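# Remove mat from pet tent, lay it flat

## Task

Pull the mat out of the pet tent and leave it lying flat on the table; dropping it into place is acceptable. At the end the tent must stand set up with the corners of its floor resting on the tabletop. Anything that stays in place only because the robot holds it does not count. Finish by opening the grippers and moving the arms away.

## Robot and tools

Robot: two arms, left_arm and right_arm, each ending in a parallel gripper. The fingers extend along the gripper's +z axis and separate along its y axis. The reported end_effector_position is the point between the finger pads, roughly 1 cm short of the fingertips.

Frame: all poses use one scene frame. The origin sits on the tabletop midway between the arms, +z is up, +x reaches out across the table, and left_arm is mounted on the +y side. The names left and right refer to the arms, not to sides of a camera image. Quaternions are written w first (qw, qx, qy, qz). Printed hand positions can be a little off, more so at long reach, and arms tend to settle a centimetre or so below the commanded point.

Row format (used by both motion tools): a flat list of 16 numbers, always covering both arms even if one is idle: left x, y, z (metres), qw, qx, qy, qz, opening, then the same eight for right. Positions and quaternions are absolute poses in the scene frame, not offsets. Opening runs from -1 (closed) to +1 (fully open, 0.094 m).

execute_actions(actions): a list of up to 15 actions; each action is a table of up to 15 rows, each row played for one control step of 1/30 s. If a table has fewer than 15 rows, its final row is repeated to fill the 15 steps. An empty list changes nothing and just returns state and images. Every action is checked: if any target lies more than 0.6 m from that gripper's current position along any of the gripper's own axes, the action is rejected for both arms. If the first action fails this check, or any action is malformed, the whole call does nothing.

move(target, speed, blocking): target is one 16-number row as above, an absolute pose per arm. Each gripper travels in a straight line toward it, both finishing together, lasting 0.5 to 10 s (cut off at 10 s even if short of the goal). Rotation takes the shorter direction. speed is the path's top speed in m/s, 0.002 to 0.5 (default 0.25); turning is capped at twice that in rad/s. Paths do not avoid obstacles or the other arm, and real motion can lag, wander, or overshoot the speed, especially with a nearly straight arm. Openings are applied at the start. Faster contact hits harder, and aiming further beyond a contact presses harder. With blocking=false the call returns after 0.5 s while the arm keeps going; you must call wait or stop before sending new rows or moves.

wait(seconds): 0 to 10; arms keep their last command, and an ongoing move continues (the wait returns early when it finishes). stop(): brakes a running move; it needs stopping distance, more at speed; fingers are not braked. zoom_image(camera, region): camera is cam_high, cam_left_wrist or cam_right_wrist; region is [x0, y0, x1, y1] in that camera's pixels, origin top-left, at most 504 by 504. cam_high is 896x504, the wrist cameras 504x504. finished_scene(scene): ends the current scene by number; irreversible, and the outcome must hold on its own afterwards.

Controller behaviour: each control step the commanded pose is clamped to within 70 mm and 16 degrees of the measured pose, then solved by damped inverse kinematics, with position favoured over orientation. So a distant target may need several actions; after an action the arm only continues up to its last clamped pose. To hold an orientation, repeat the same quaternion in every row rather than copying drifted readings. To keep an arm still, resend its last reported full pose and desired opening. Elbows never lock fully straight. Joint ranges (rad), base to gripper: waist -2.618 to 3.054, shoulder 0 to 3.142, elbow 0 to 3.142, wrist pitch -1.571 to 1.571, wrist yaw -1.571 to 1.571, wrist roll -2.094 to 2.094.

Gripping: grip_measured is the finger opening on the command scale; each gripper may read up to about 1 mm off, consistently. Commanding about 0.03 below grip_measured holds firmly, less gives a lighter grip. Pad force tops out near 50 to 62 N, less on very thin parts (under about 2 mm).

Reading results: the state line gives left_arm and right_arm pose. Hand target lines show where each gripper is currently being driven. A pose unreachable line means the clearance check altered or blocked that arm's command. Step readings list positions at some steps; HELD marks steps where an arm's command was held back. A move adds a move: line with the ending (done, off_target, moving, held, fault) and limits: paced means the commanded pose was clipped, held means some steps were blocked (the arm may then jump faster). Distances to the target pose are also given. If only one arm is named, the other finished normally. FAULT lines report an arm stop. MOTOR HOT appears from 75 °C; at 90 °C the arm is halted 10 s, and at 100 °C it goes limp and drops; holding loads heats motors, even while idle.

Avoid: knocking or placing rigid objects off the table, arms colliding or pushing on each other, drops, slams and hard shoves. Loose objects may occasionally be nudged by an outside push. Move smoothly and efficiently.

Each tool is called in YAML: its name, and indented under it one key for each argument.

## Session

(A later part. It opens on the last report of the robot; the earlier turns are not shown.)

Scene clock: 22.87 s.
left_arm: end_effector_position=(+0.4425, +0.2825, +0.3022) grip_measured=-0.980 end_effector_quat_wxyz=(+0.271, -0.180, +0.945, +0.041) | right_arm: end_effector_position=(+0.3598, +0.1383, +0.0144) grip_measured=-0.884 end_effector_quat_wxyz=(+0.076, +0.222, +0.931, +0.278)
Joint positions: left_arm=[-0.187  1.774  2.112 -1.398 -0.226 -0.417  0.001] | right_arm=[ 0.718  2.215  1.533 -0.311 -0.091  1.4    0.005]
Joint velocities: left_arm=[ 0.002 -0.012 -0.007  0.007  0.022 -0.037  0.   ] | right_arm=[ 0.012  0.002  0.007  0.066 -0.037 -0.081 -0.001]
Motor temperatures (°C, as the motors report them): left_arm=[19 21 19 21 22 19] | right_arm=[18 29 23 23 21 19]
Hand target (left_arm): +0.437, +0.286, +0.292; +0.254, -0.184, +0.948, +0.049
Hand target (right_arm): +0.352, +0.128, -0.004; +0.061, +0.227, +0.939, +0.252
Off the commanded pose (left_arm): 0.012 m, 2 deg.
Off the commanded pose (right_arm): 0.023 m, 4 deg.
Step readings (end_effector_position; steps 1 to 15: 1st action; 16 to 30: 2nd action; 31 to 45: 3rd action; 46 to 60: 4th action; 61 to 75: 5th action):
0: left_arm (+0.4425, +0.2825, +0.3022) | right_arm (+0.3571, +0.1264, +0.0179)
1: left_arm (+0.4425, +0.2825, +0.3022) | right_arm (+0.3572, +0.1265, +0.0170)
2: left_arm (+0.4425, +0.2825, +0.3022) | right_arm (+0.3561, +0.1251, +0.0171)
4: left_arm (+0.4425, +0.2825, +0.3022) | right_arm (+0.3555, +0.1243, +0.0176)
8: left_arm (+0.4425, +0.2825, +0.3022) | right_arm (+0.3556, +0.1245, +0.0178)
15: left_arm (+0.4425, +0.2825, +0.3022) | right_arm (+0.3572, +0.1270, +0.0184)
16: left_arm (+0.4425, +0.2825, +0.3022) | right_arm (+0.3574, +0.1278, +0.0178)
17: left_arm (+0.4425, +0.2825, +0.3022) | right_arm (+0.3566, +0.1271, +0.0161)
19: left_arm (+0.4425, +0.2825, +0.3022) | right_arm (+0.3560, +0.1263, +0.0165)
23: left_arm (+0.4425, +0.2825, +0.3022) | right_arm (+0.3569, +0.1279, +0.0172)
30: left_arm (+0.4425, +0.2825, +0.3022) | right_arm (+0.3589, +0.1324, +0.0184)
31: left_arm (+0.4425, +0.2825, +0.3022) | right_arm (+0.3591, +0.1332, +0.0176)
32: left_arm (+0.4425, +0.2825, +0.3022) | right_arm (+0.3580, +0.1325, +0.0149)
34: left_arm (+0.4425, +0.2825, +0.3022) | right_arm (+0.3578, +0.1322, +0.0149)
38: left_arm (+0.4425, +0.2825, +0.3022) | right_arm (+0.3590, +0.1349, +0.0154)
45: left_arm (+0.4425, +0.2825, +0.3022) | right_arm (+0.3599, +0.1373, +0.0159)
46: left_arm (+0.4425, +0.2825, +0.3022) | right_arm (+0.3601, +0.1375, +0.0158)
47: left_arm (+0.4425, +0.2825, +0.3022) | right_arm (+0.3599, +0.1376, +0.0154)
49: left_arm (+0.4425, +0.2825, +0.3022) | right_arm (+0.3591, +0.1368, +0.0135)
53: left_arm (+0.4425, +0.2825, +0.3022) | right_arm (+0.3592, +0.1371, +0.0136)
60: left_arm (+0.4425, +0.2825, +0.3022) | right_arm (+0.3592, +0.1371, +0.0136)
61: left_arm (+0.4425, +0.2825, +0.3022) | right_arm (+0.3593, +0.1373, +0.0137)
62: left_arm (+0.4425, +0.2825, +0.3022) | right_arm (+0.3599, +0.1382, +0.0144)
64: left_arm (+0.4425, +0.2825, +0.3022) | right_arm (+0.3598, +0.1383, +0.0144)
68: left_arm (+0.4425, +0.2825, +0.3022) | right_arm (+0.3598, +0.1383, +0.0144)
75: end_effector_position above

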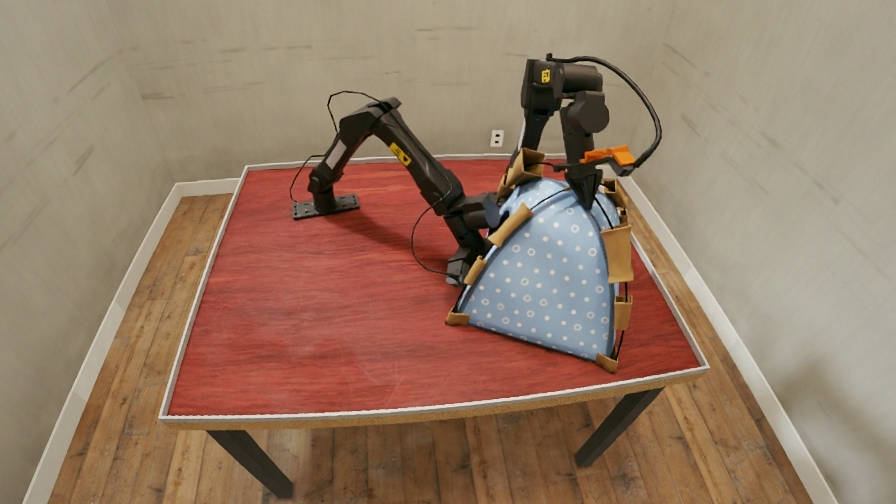

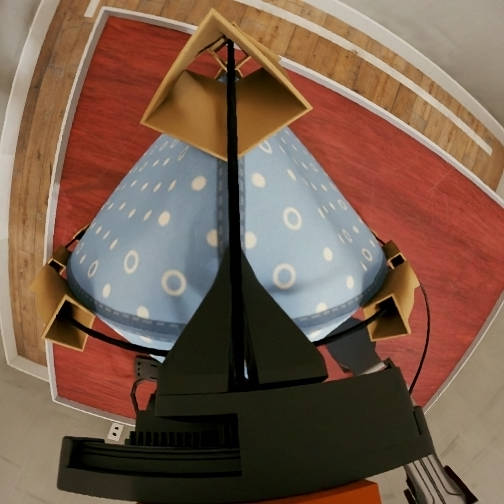

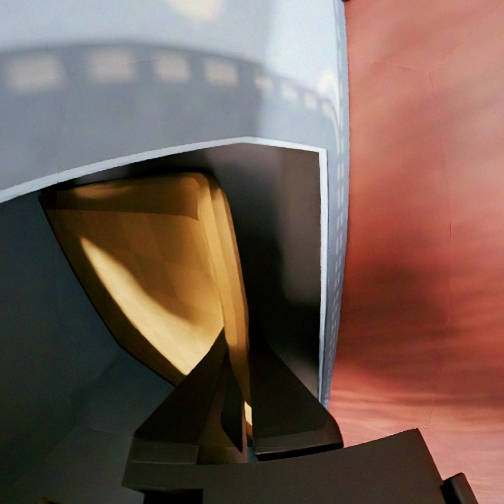

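move:
  target: [0.437,0.286,0.285,0.254,-0.184,0.948,0.049,-1,0.355,0.13,0.07,0.08,0.22,0.914,0.333,-1]
  speed: 0.12

move:
  target: [0.437,0.286,0.285,0.254,-0.184,0.948,0.049,-1,0.30,0.0,0.085,0.08,0.22,0.914,0.333,-1]
  speed: 0.09

Scene clock: 24.10 s.
left_arm: end_effector_position=(+0.4436, +0.2824, +0.3009) grip_measured=-0.980 end_effector_quat_wxyz=(+0.280, -0.181, +0.942, +0.039) | right_arm: end_effector_position=(+0.3569, +0.1356, +0.0651) grip_measured=-0.884 end_effector_quat_wxyz=(+0.085, +0.218, +0.915, +0.329)
Joint positions: left_arm=[-0.187  1.749  2.064 -1.355 -0.226 -0.417  0.001] | right_arm=[ 0.709  2.074  1.454 -0.267 -0.121  1.406  0.005]
Joint velocities: left_arm=[ 0.002 -0.002  0.022  0.11  -0.022 -0.051  0.002] | right_arm=[ 0.002 -0.007 -0.012 -0.081 -0.022  0.022  0.   ]
Motor temperatures (°C, as the motors report them): left_arm=[19 21 19 21 22 19] | right_arm=[18 29 23 23 21 19]
Hand target (left_arm): +0.437, +0.286, +0.285; +0.254, -0.184, +0.948, +0.049
Hand target (right_arm): +0.355, +0.131, +0.070; +0.079, +0.219, +0.914, +0.333
Off the commanded pose (left_arm): 0.018 m, 3 deg.
Off the commanded pose (right_arm): 0.008 m, 1 deg.
move: off_target (left_arm)

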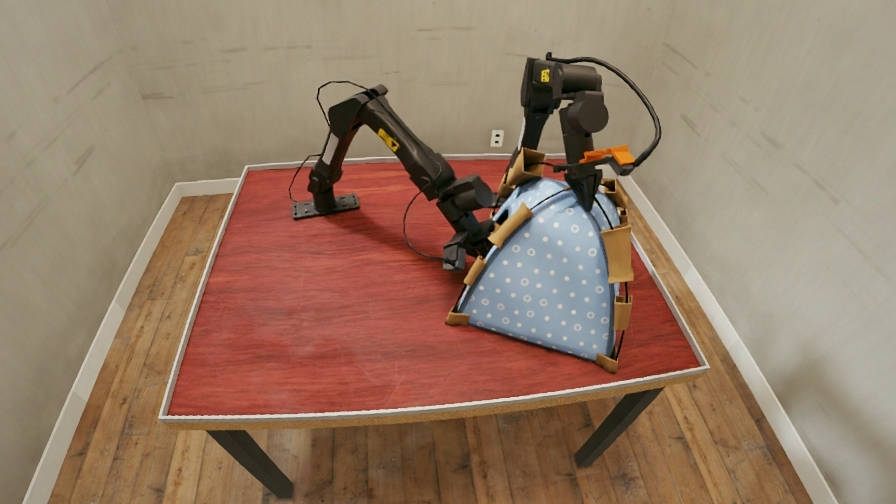

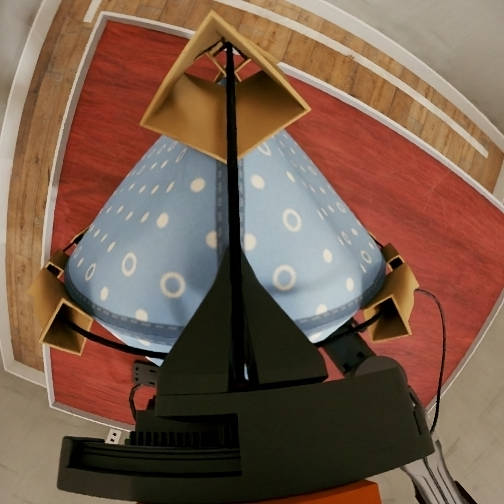

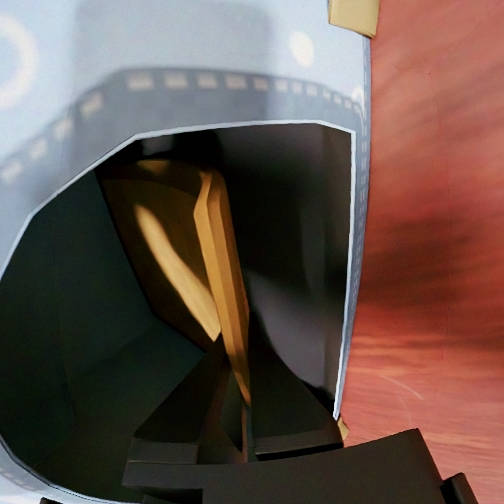

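Scene clock: 26.10 s.
left_arm: end_effector_position=(+0.4439, +0.2829, +0.3012) grip_measured=-0.980 end_effector_quat_wxyz=(+0.281, -0.185, +0.941, +0.039) | right_arm: end_effector_position=(+0.3123, +0.0103, +0.0916) grip_measured=-0.884 end_effector_quat_wxyz=(+0.095, +0.227, +0.905, +0.346)
Joint positions: left_arm=[-0.187  1.749  2.064 -1.353 -0.229 -0.425  0.001] | right_arm=[ 0.571  1.578  0.906 -0.186 -0.199  1.323  0.005]
Joint velocities: left_arm=[-0.002  0.002 -0.022  0.022  0.007 -0.007  0.001] | right_arm=[-0.017 -0.007 -0.012  0.022  0.022 -0.037  0.   ]
Motor temperatures (°C, as the motors report them): left_arm=[19 21 19 21 22 19] | right_arm=[18 29 23 23 21 19]
Hand target (left_arm): +0.437, +0.286, +0.286; +0.254, -0.184, +0.948, +0.049
Hand target (right_arm): +0.301, +0.001, +0.087; +0.079, +0.221, +0.913, +0.334
Off the commanded pose (left_arm): 0.018 m, 3 deg.
Off the commanded pose (right_arm): 0.017 m, 3 deg.
move: off_target (left_arm, right_arm)

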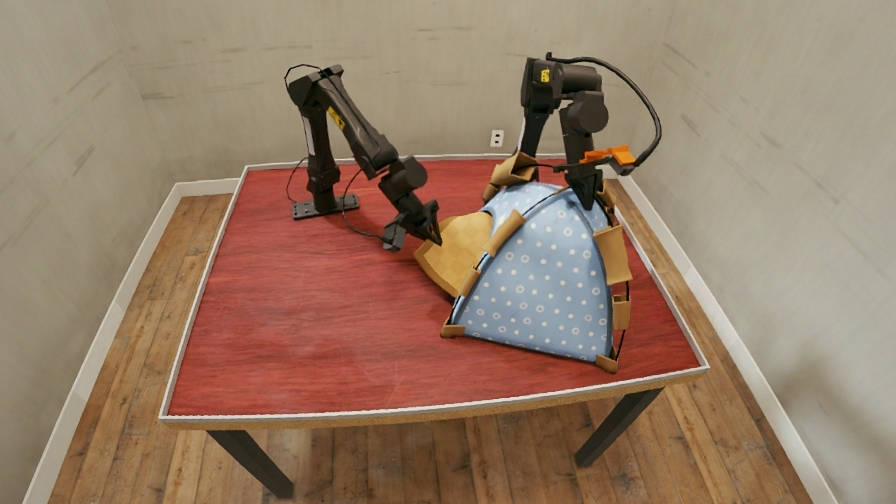

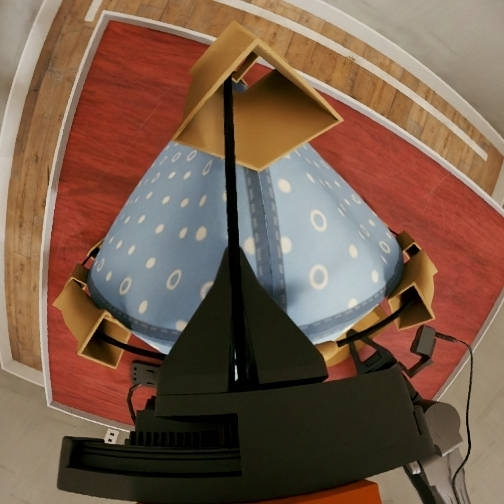

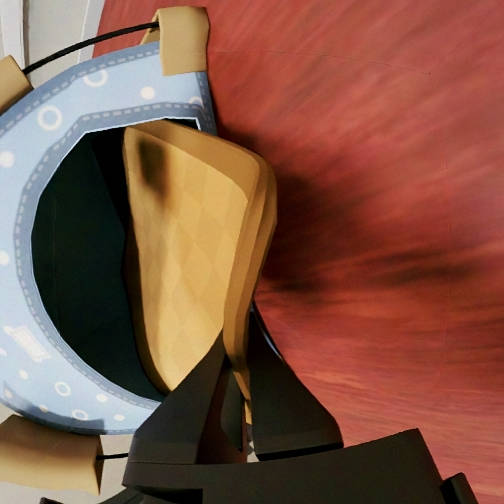

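move:
  target: [0.437,0.286,0.285,0.254,-0.184,0.948,0.049,-1,0.29,-0.14,0.085,0.045,0.168,0.951,0.255,-1]
  speed: 0.1

Scene clock: 28.63 s.
left_arm: end_effector_position=(+0.4408, +0.2809, +0.2963) grip_measured=-0.980 end_effector_quat_wxyz=(+0.270, -0.185, +0.944, +0.035) | right_arm: end_effector_position=(+0.2954, -0.1335, +0.0855) grip_measured=-0.884 end_effector_quat_wxyz=(+0.044, +0.170, +0.949, +0.262)
Joint positions: left_arm=[-0.187  1.749  2.055 -1.365 -0.216 -0.43   0.001] | right_arm=[ 0.144  1.396  0.857 -0.675 -0.412  0.761  0.005]
Joint velocities: left_arm=[ 0.017 -0.007 -0.012  0.051  0.007  0.037 -0.001] | right_arm=[-0.007  0.007 -0.022  0.066 -0.037 -0.095 -0.   ]
Motor temperatures (°C, as the motors report them): left_arm=[19 21 19 21 22 19] | right_arm=[18 29 23 23 21 19]
Hand target (left_arm): +0.437, +0.286, +0.285; +0.254, -0.184, +0.948, +0.049
Hand target (right_arm): +0.291, -0.140, +0.087; +0.045, +0.171, +0.950, +0.258
Off the commanded pose (left_arm): 0.013 m, 3 deg.
Off the commanded pose (right_arm): 0.008 m, 1 deg.
move: off_target (left_arm)

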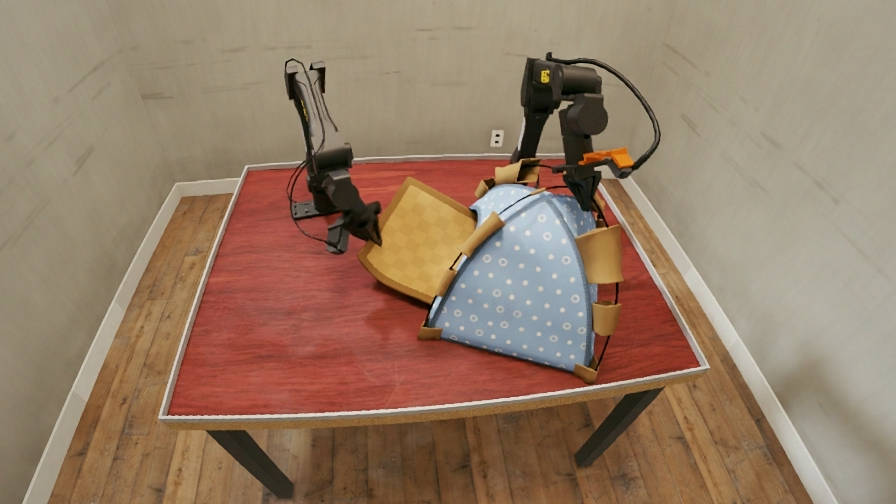

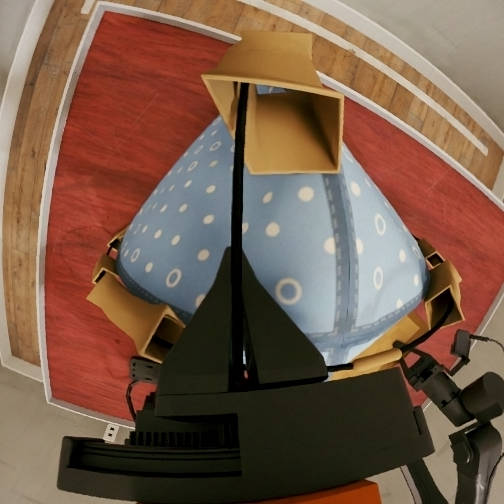

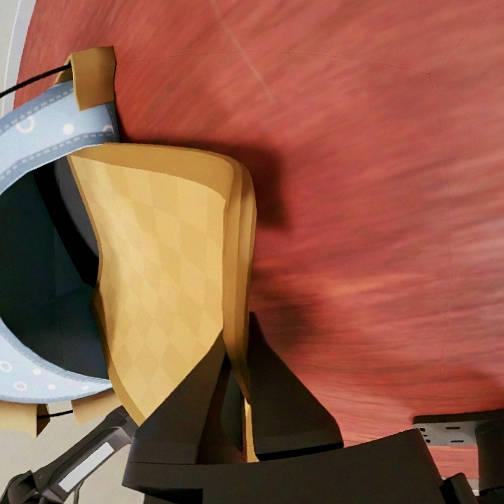

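move:
  target: [0.43,0.28,0.283,0.254,-0.184,0.948,0.049,-1,0.295,-0.24,0.085,0.045,0.168,0.951,0.255,-1]
  speed: 0.08

Scene clock: 30.77 s.
left_arm: end_effector_position=(+0.4382, +0.2776, +0.2932) grip_measured=-0.980 end_effector_quat_wxyz=(+0.272, -0.181, +0.945, +0.035) | right_arm: end_effector_position=(+0.2916, -0.2335, +0.0824) grip_measured=-0.884 end_effector_quat_wxyz=(+0.041, +0.169, +0.948, +0.266)
Joint positions: left_arm=[-0.198  1.728  2.013 -1.343 -0.221 -0.432  0.001] | right_arm=[-0.292  1.396  0.857 -0.898 -0.529  0.283  0.005]
Joint velocities: left_arm=[-0.007 -0.002 -0.002 -0.051 -0.051 -0.037 -0.001] | right_arm=[ 0.012 -0.012 -0.002 -0.037 -0.022  0.007 -0.001]
Motor temperatures (°C, as the motors report them): left_arm=[19 21 19 21 22 19] | right_arm=[18 29 23 23 21 19]
Hand target (left_arm): +0.430, +0.280, +0.283; +0.254, -0.184, +0.948, +0.049
Hand target (right_arm): +0.296, -0.240, +0.086; +0.046, +0.169, +0.950, +0.259
Off the commanded pose (left_arm): 0.013 m, 3 deg.
Off the commanded pose (right_arm): 0.008 m, 1 deg.
move: off_target (left_arm)

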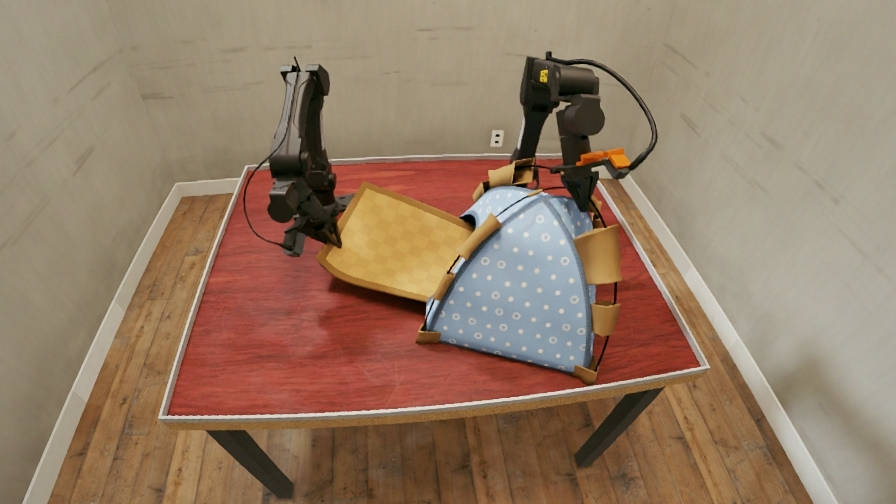

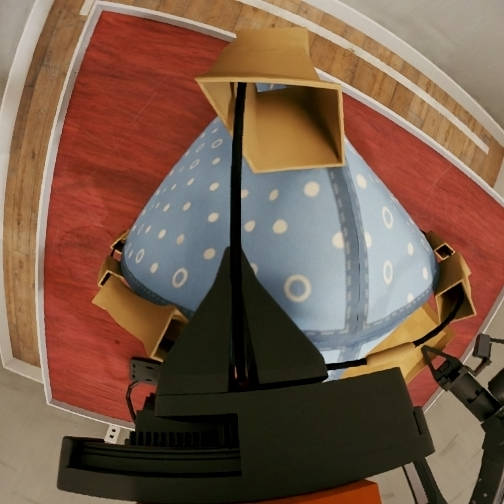

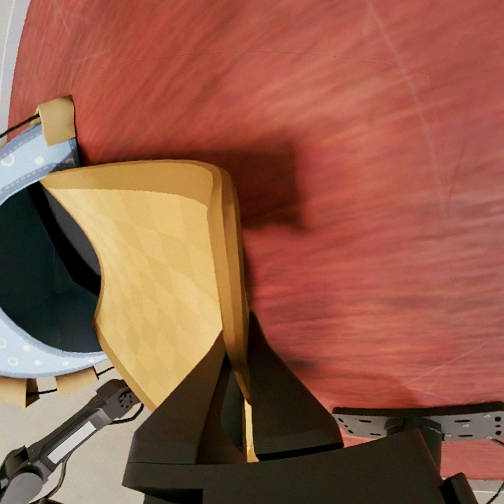

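move:
  target: [0.43,0.28,0.283,0.254,-0.184,0.948,0.049,-1,0.37,-0.36,0.08,0,0,0.966,0.259,-1]
  speed: 0.1

Scene clock: 33.27 s.
left_arm: end_effector_position=(+0.4396, +0.2776, +0.2940) grip_measured=-0.980 end_effector_quat_wxyz=(+0.275, -0.182, +0.944, +0.035) | right_arm: end_effector_position=(+0.3678, -0.3549, +0.0754) grip_measured=-0.884 end_effector_quat_wxyz=(-0.001, +0.005, +0.965, +0.262)
Joint positions: left_arm=[-0.198  1.728  2.013 -1.336 -0.222 -0.432  0.001] | right_arm=[-0.609  2.01   1.528 -1.325 -0.48  -0.471  0.005]
Joint velocities: left_arm=[ 0.012  0.002 -0.012 -0.095 -0.022  0.051 -0.   ] | right_arm=[-0.007  0.007 -0.002 -0.022 -0.037  0.022  0.   ]
Motor temperatures (°C, as the motors report them): left_arm=[19 21 19 21 22 19] | right_arm=[18 28 24 23 21 19]
Hand target (left_arm): +0.430, +0.280, +0.283; +0.254, -0.184, +0.948, +0.049
Hand target (right_arm): +0.371, -0.360, +0.079; +0.003, +0.001, +0.966, +0.260
Off the commanded pose (left_arm): 0.015 m, 3 deg.
Off the commanded pose (right_arm): 0.007 m, 1 deg.
move: off_target (left_arm)

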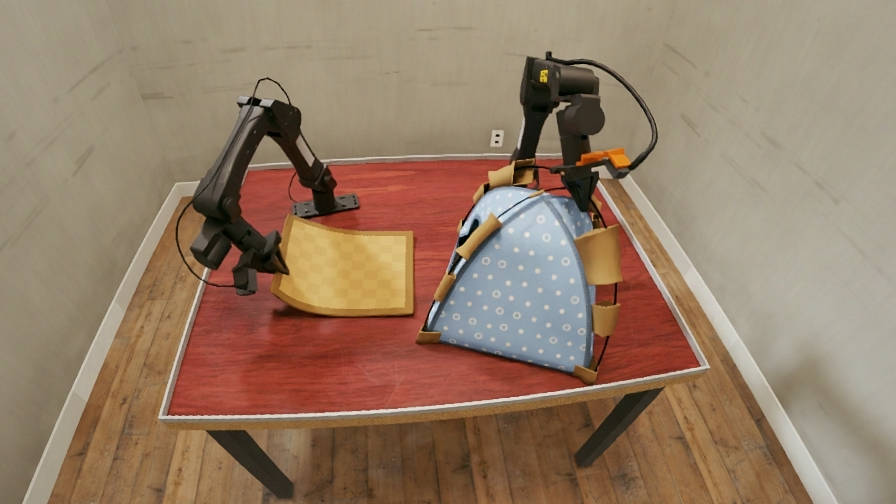

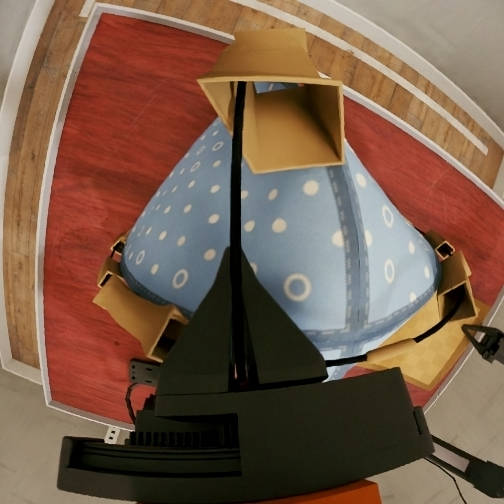

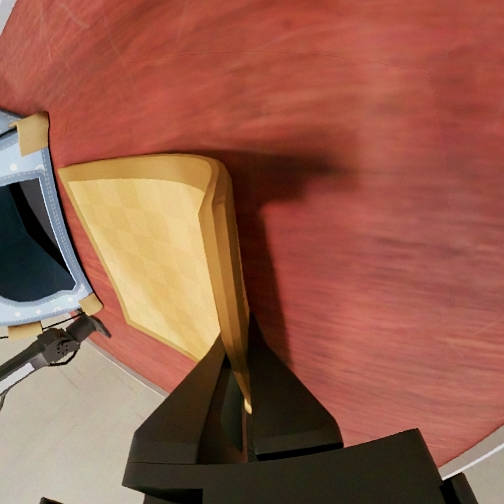

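move:
  target: [0.445,0.245,0.292,0.254,-0.184,0.948,0.049,-1,0.42,-0.44,0.045,0,0,0.966,0.259,-1]
  speed: 0.14

move:
  target: [0.445,0.24,0.295,0.254,-0.184,0.948,0.049,0.5,0.42,-0.45,0.05,0,0,0.966,0.259,-0.3]

move:
  target: [0.39,0.24,0.40,0.4,-0.17,0.9,0.05,0.5,0.39,-0.49,0.14,0.088,0.026,0.977,0.194,-0.3]

Scene clock: 35.07 s.
left_arm: end_effector_position=(+0.4478, +0.2489, +0.2986) grip_measured=-0.980 end_effector_quat_wxyz=(+0.273, -0.185, +0.943, +0.045) | right_arm: end_effector_position=(+0.4181, -0.4343, +0.0408) grip_measured=-0.884 end_effector_quat_wxyz=(-0.003, +0.004, +0.964, +0.265)
Joint positions: left_arm=[-0.293  1.815  2.148 -1.415 -0.288 -0.522  0.001] | right_arm=[-0.727  2.397  2.011 -1.485 -0.451 -0.602  0.005]
Joint velocities: left_arm=[ 0.007 -0.002 -0.027 -0.022 -0.022 -0.007  0.   ] | right_arm=[-0.002 -0.007  0.022 -0.037 -0.051  0.037  0.   ]
Motor temperatures (°C, as the motors report them): left_arm=[19 21 19 21 22 19] | right_arm=[18 28 24 23 21 19]
Hand target (left_arm): +0.445, +0.245, +0.292; +0.255, -0.184, +0.948, +0.049
Hand target (right_arm): +0.420, -0.439, +0.044; +0.002, -0.000, +0.966, +0.259
Off the commanded pose (left_arm): 0.008 m, 2 deg.
Off the commanded pose (right_arm): 0.007 m, 1 deg.
move: done

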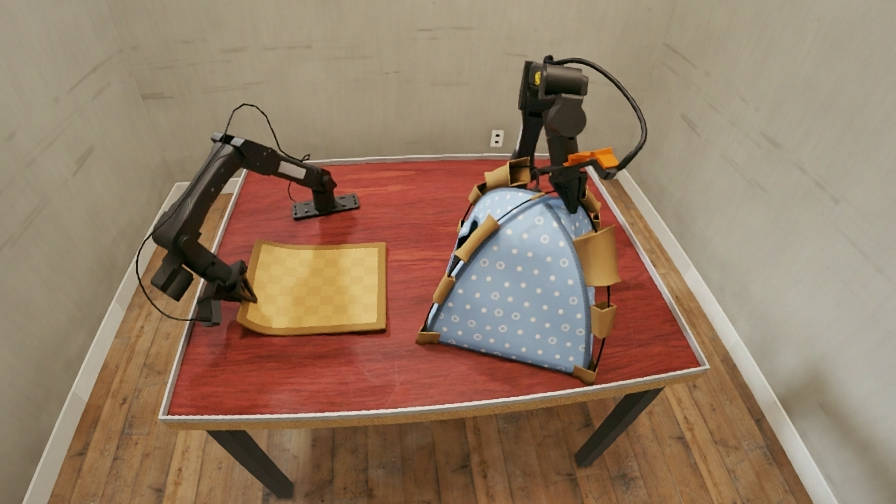

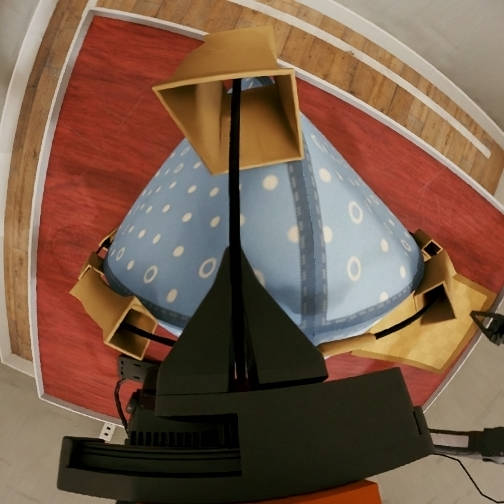

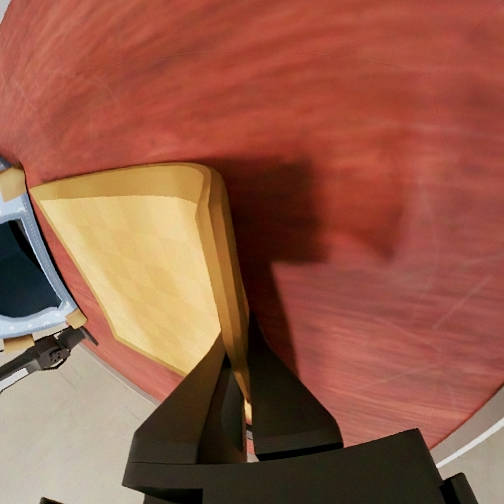

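Scene clock: 35.97 s.
left_arm: end_effector_position=(+0.4477, +0.2464, +0.2999) grip_measured=+0.498 end_effector_quat_wxyz=(+0.270, -0.190, +0.943, +0.047) | right_arm: end_effector_position=(+0.4179, -0.4455, +0.0473) grip_measured=-0.302 end_effector_quat_wxyz=(-0.005, +0.002, +0.965, +0.261)
Joint positions: left_arm=[-0.301  1.835  2.185 -1.444 -0.295 -0.54   0.07 ] | right_arm=[-0.745  2.424  2.088 -1.542 -0.436 -0.622  0.033]
Joint velocities: left_arm=[-0.022 -0.007  0.002 -0.081  0.007 -0.022 -0.001] | right_arm=[ 0.017  0.017 -0.007 -0.007 -0.007  0.037  0.001]
Motor temperatures (°C, as the motors report them): left_arm=[19 21 19 21 22 19] | right_arm=[18 29 24 23 21 19]
Hand target (left_arm): +0.445, +0.240, +0.295; +0.255, -0.184, +0.948, +0.049
Hand target (right_arm): +0.420, -0.450, +0.050; +0.000, +0.000, +0.966, +0.259
Off the commanded pose (left_arm): 0.009 m, 2 deg.
Off the commanded pose (right_arm): 0.006 m, 1 deg.
move: done

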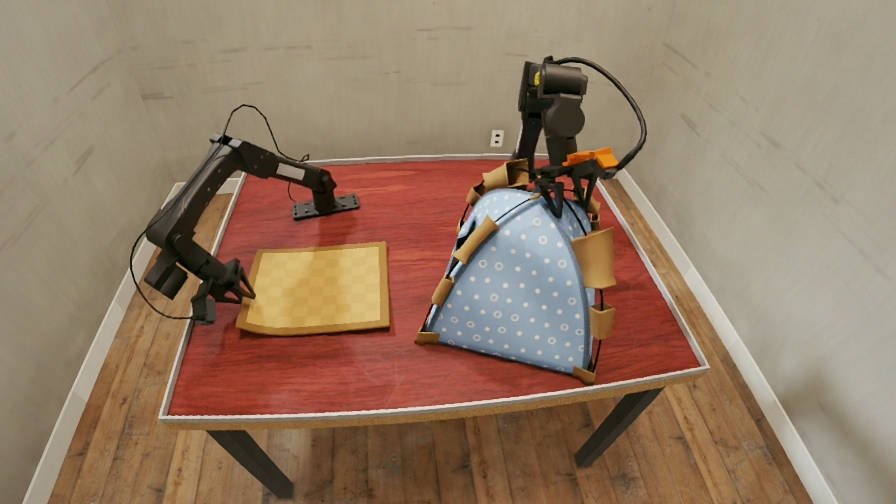

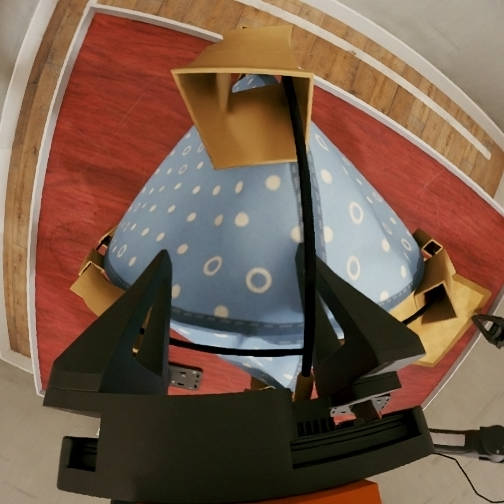

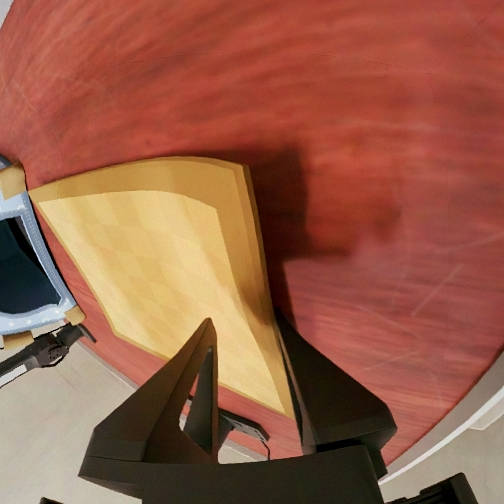

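Scene clock: 37.03 s.
left_arm: end_effector_position=(+0.3945, +0.2395, +0.3880) grip_measured=+0.499 end_effector_quat_wxyz=(+0.388, -0.168, +0.905, +0.048) | right_arm: end_effector_position=(+0.3895, -0.4877, +0.1297) grip_measured=-0.302 end_effector_quat_wxyz=(+0.078, +0.031, +0.975, +0.206)
Joint positions: left_arm=[-0.423  1.612  2.185 -1.451 -0.446 -0.54   0.07 ] | right_arm=[-0.869  2.185  2.048 -1.567 -0.424 -0.646  0.033]
Joint velocities: left_arm=[ 0.027 -0.027  0.012 -0.022 -0.11   0.007  0.001] | right_arm=[ 0.002 -0.002  0.002  0.007 -0.081 -0.11   0.001]
Motor temperatures (°C, as the motors report them): left_arm=[19 21 19 21 22 19] | right_arm=[18 29 24 23 21 19]
Hand target (left_arm): +0.390, +0.241, +0.399; +0.400, -0.169, +0.900, +0.048
Hand target (right_arm): +0.391, -0.491, +0.140; +0.090, +0.025, +0.976, +0.196
Off the commanded pose (left_arm): 0.013 m, 1 deg.
Off the commanded pose (right_arm): 0.011 m, 2 deg.
move: off_target (left_arm, right_arm)

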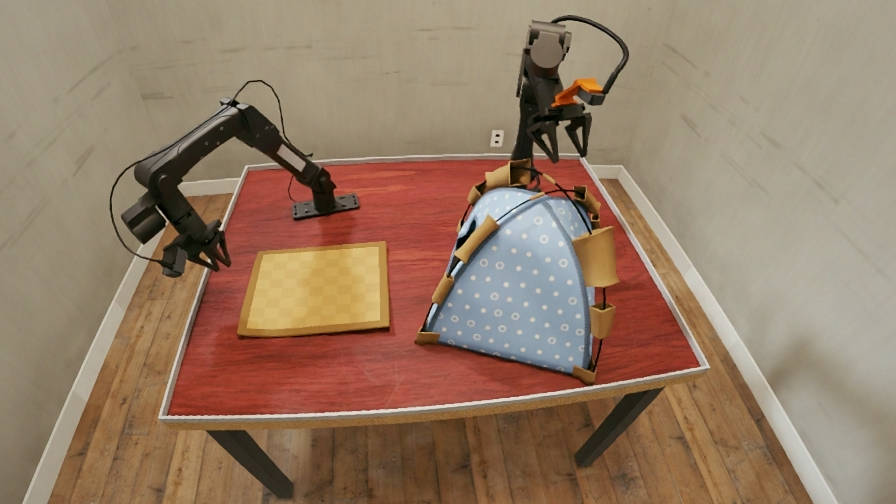

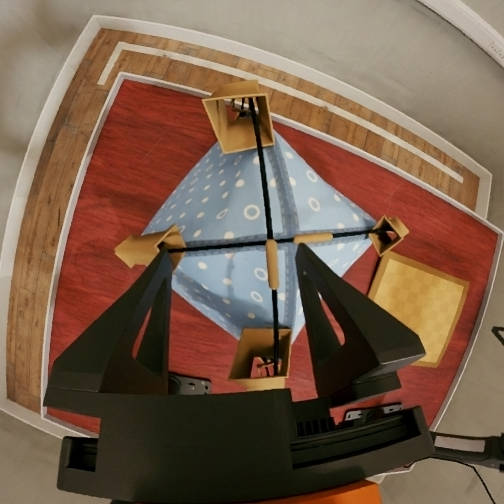

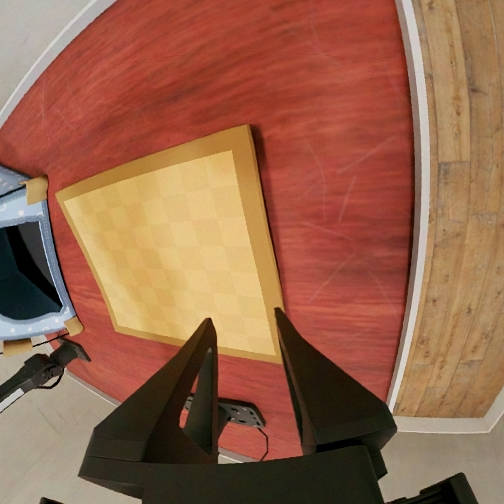

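zoom_image:
  camera: "cam_high"
  region: [520, 310, 660, 410]

Region (520, 310, 660, 410) of cam_high's 896x504 image, scaled by 3.600, with more detail than that image has; it fills the top 360 rows of this view, and the rest is white.

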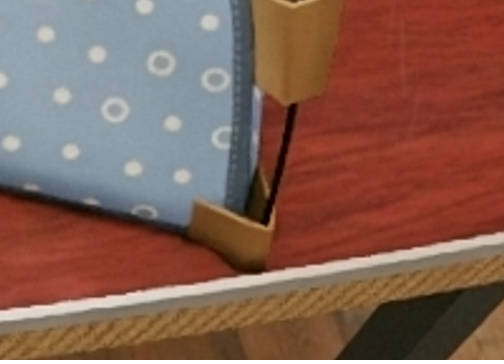

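The tent corner is inside the table's rim and resting on the tabletop.

finished_scene:
  scene: 2

The scene is finished: the task was done.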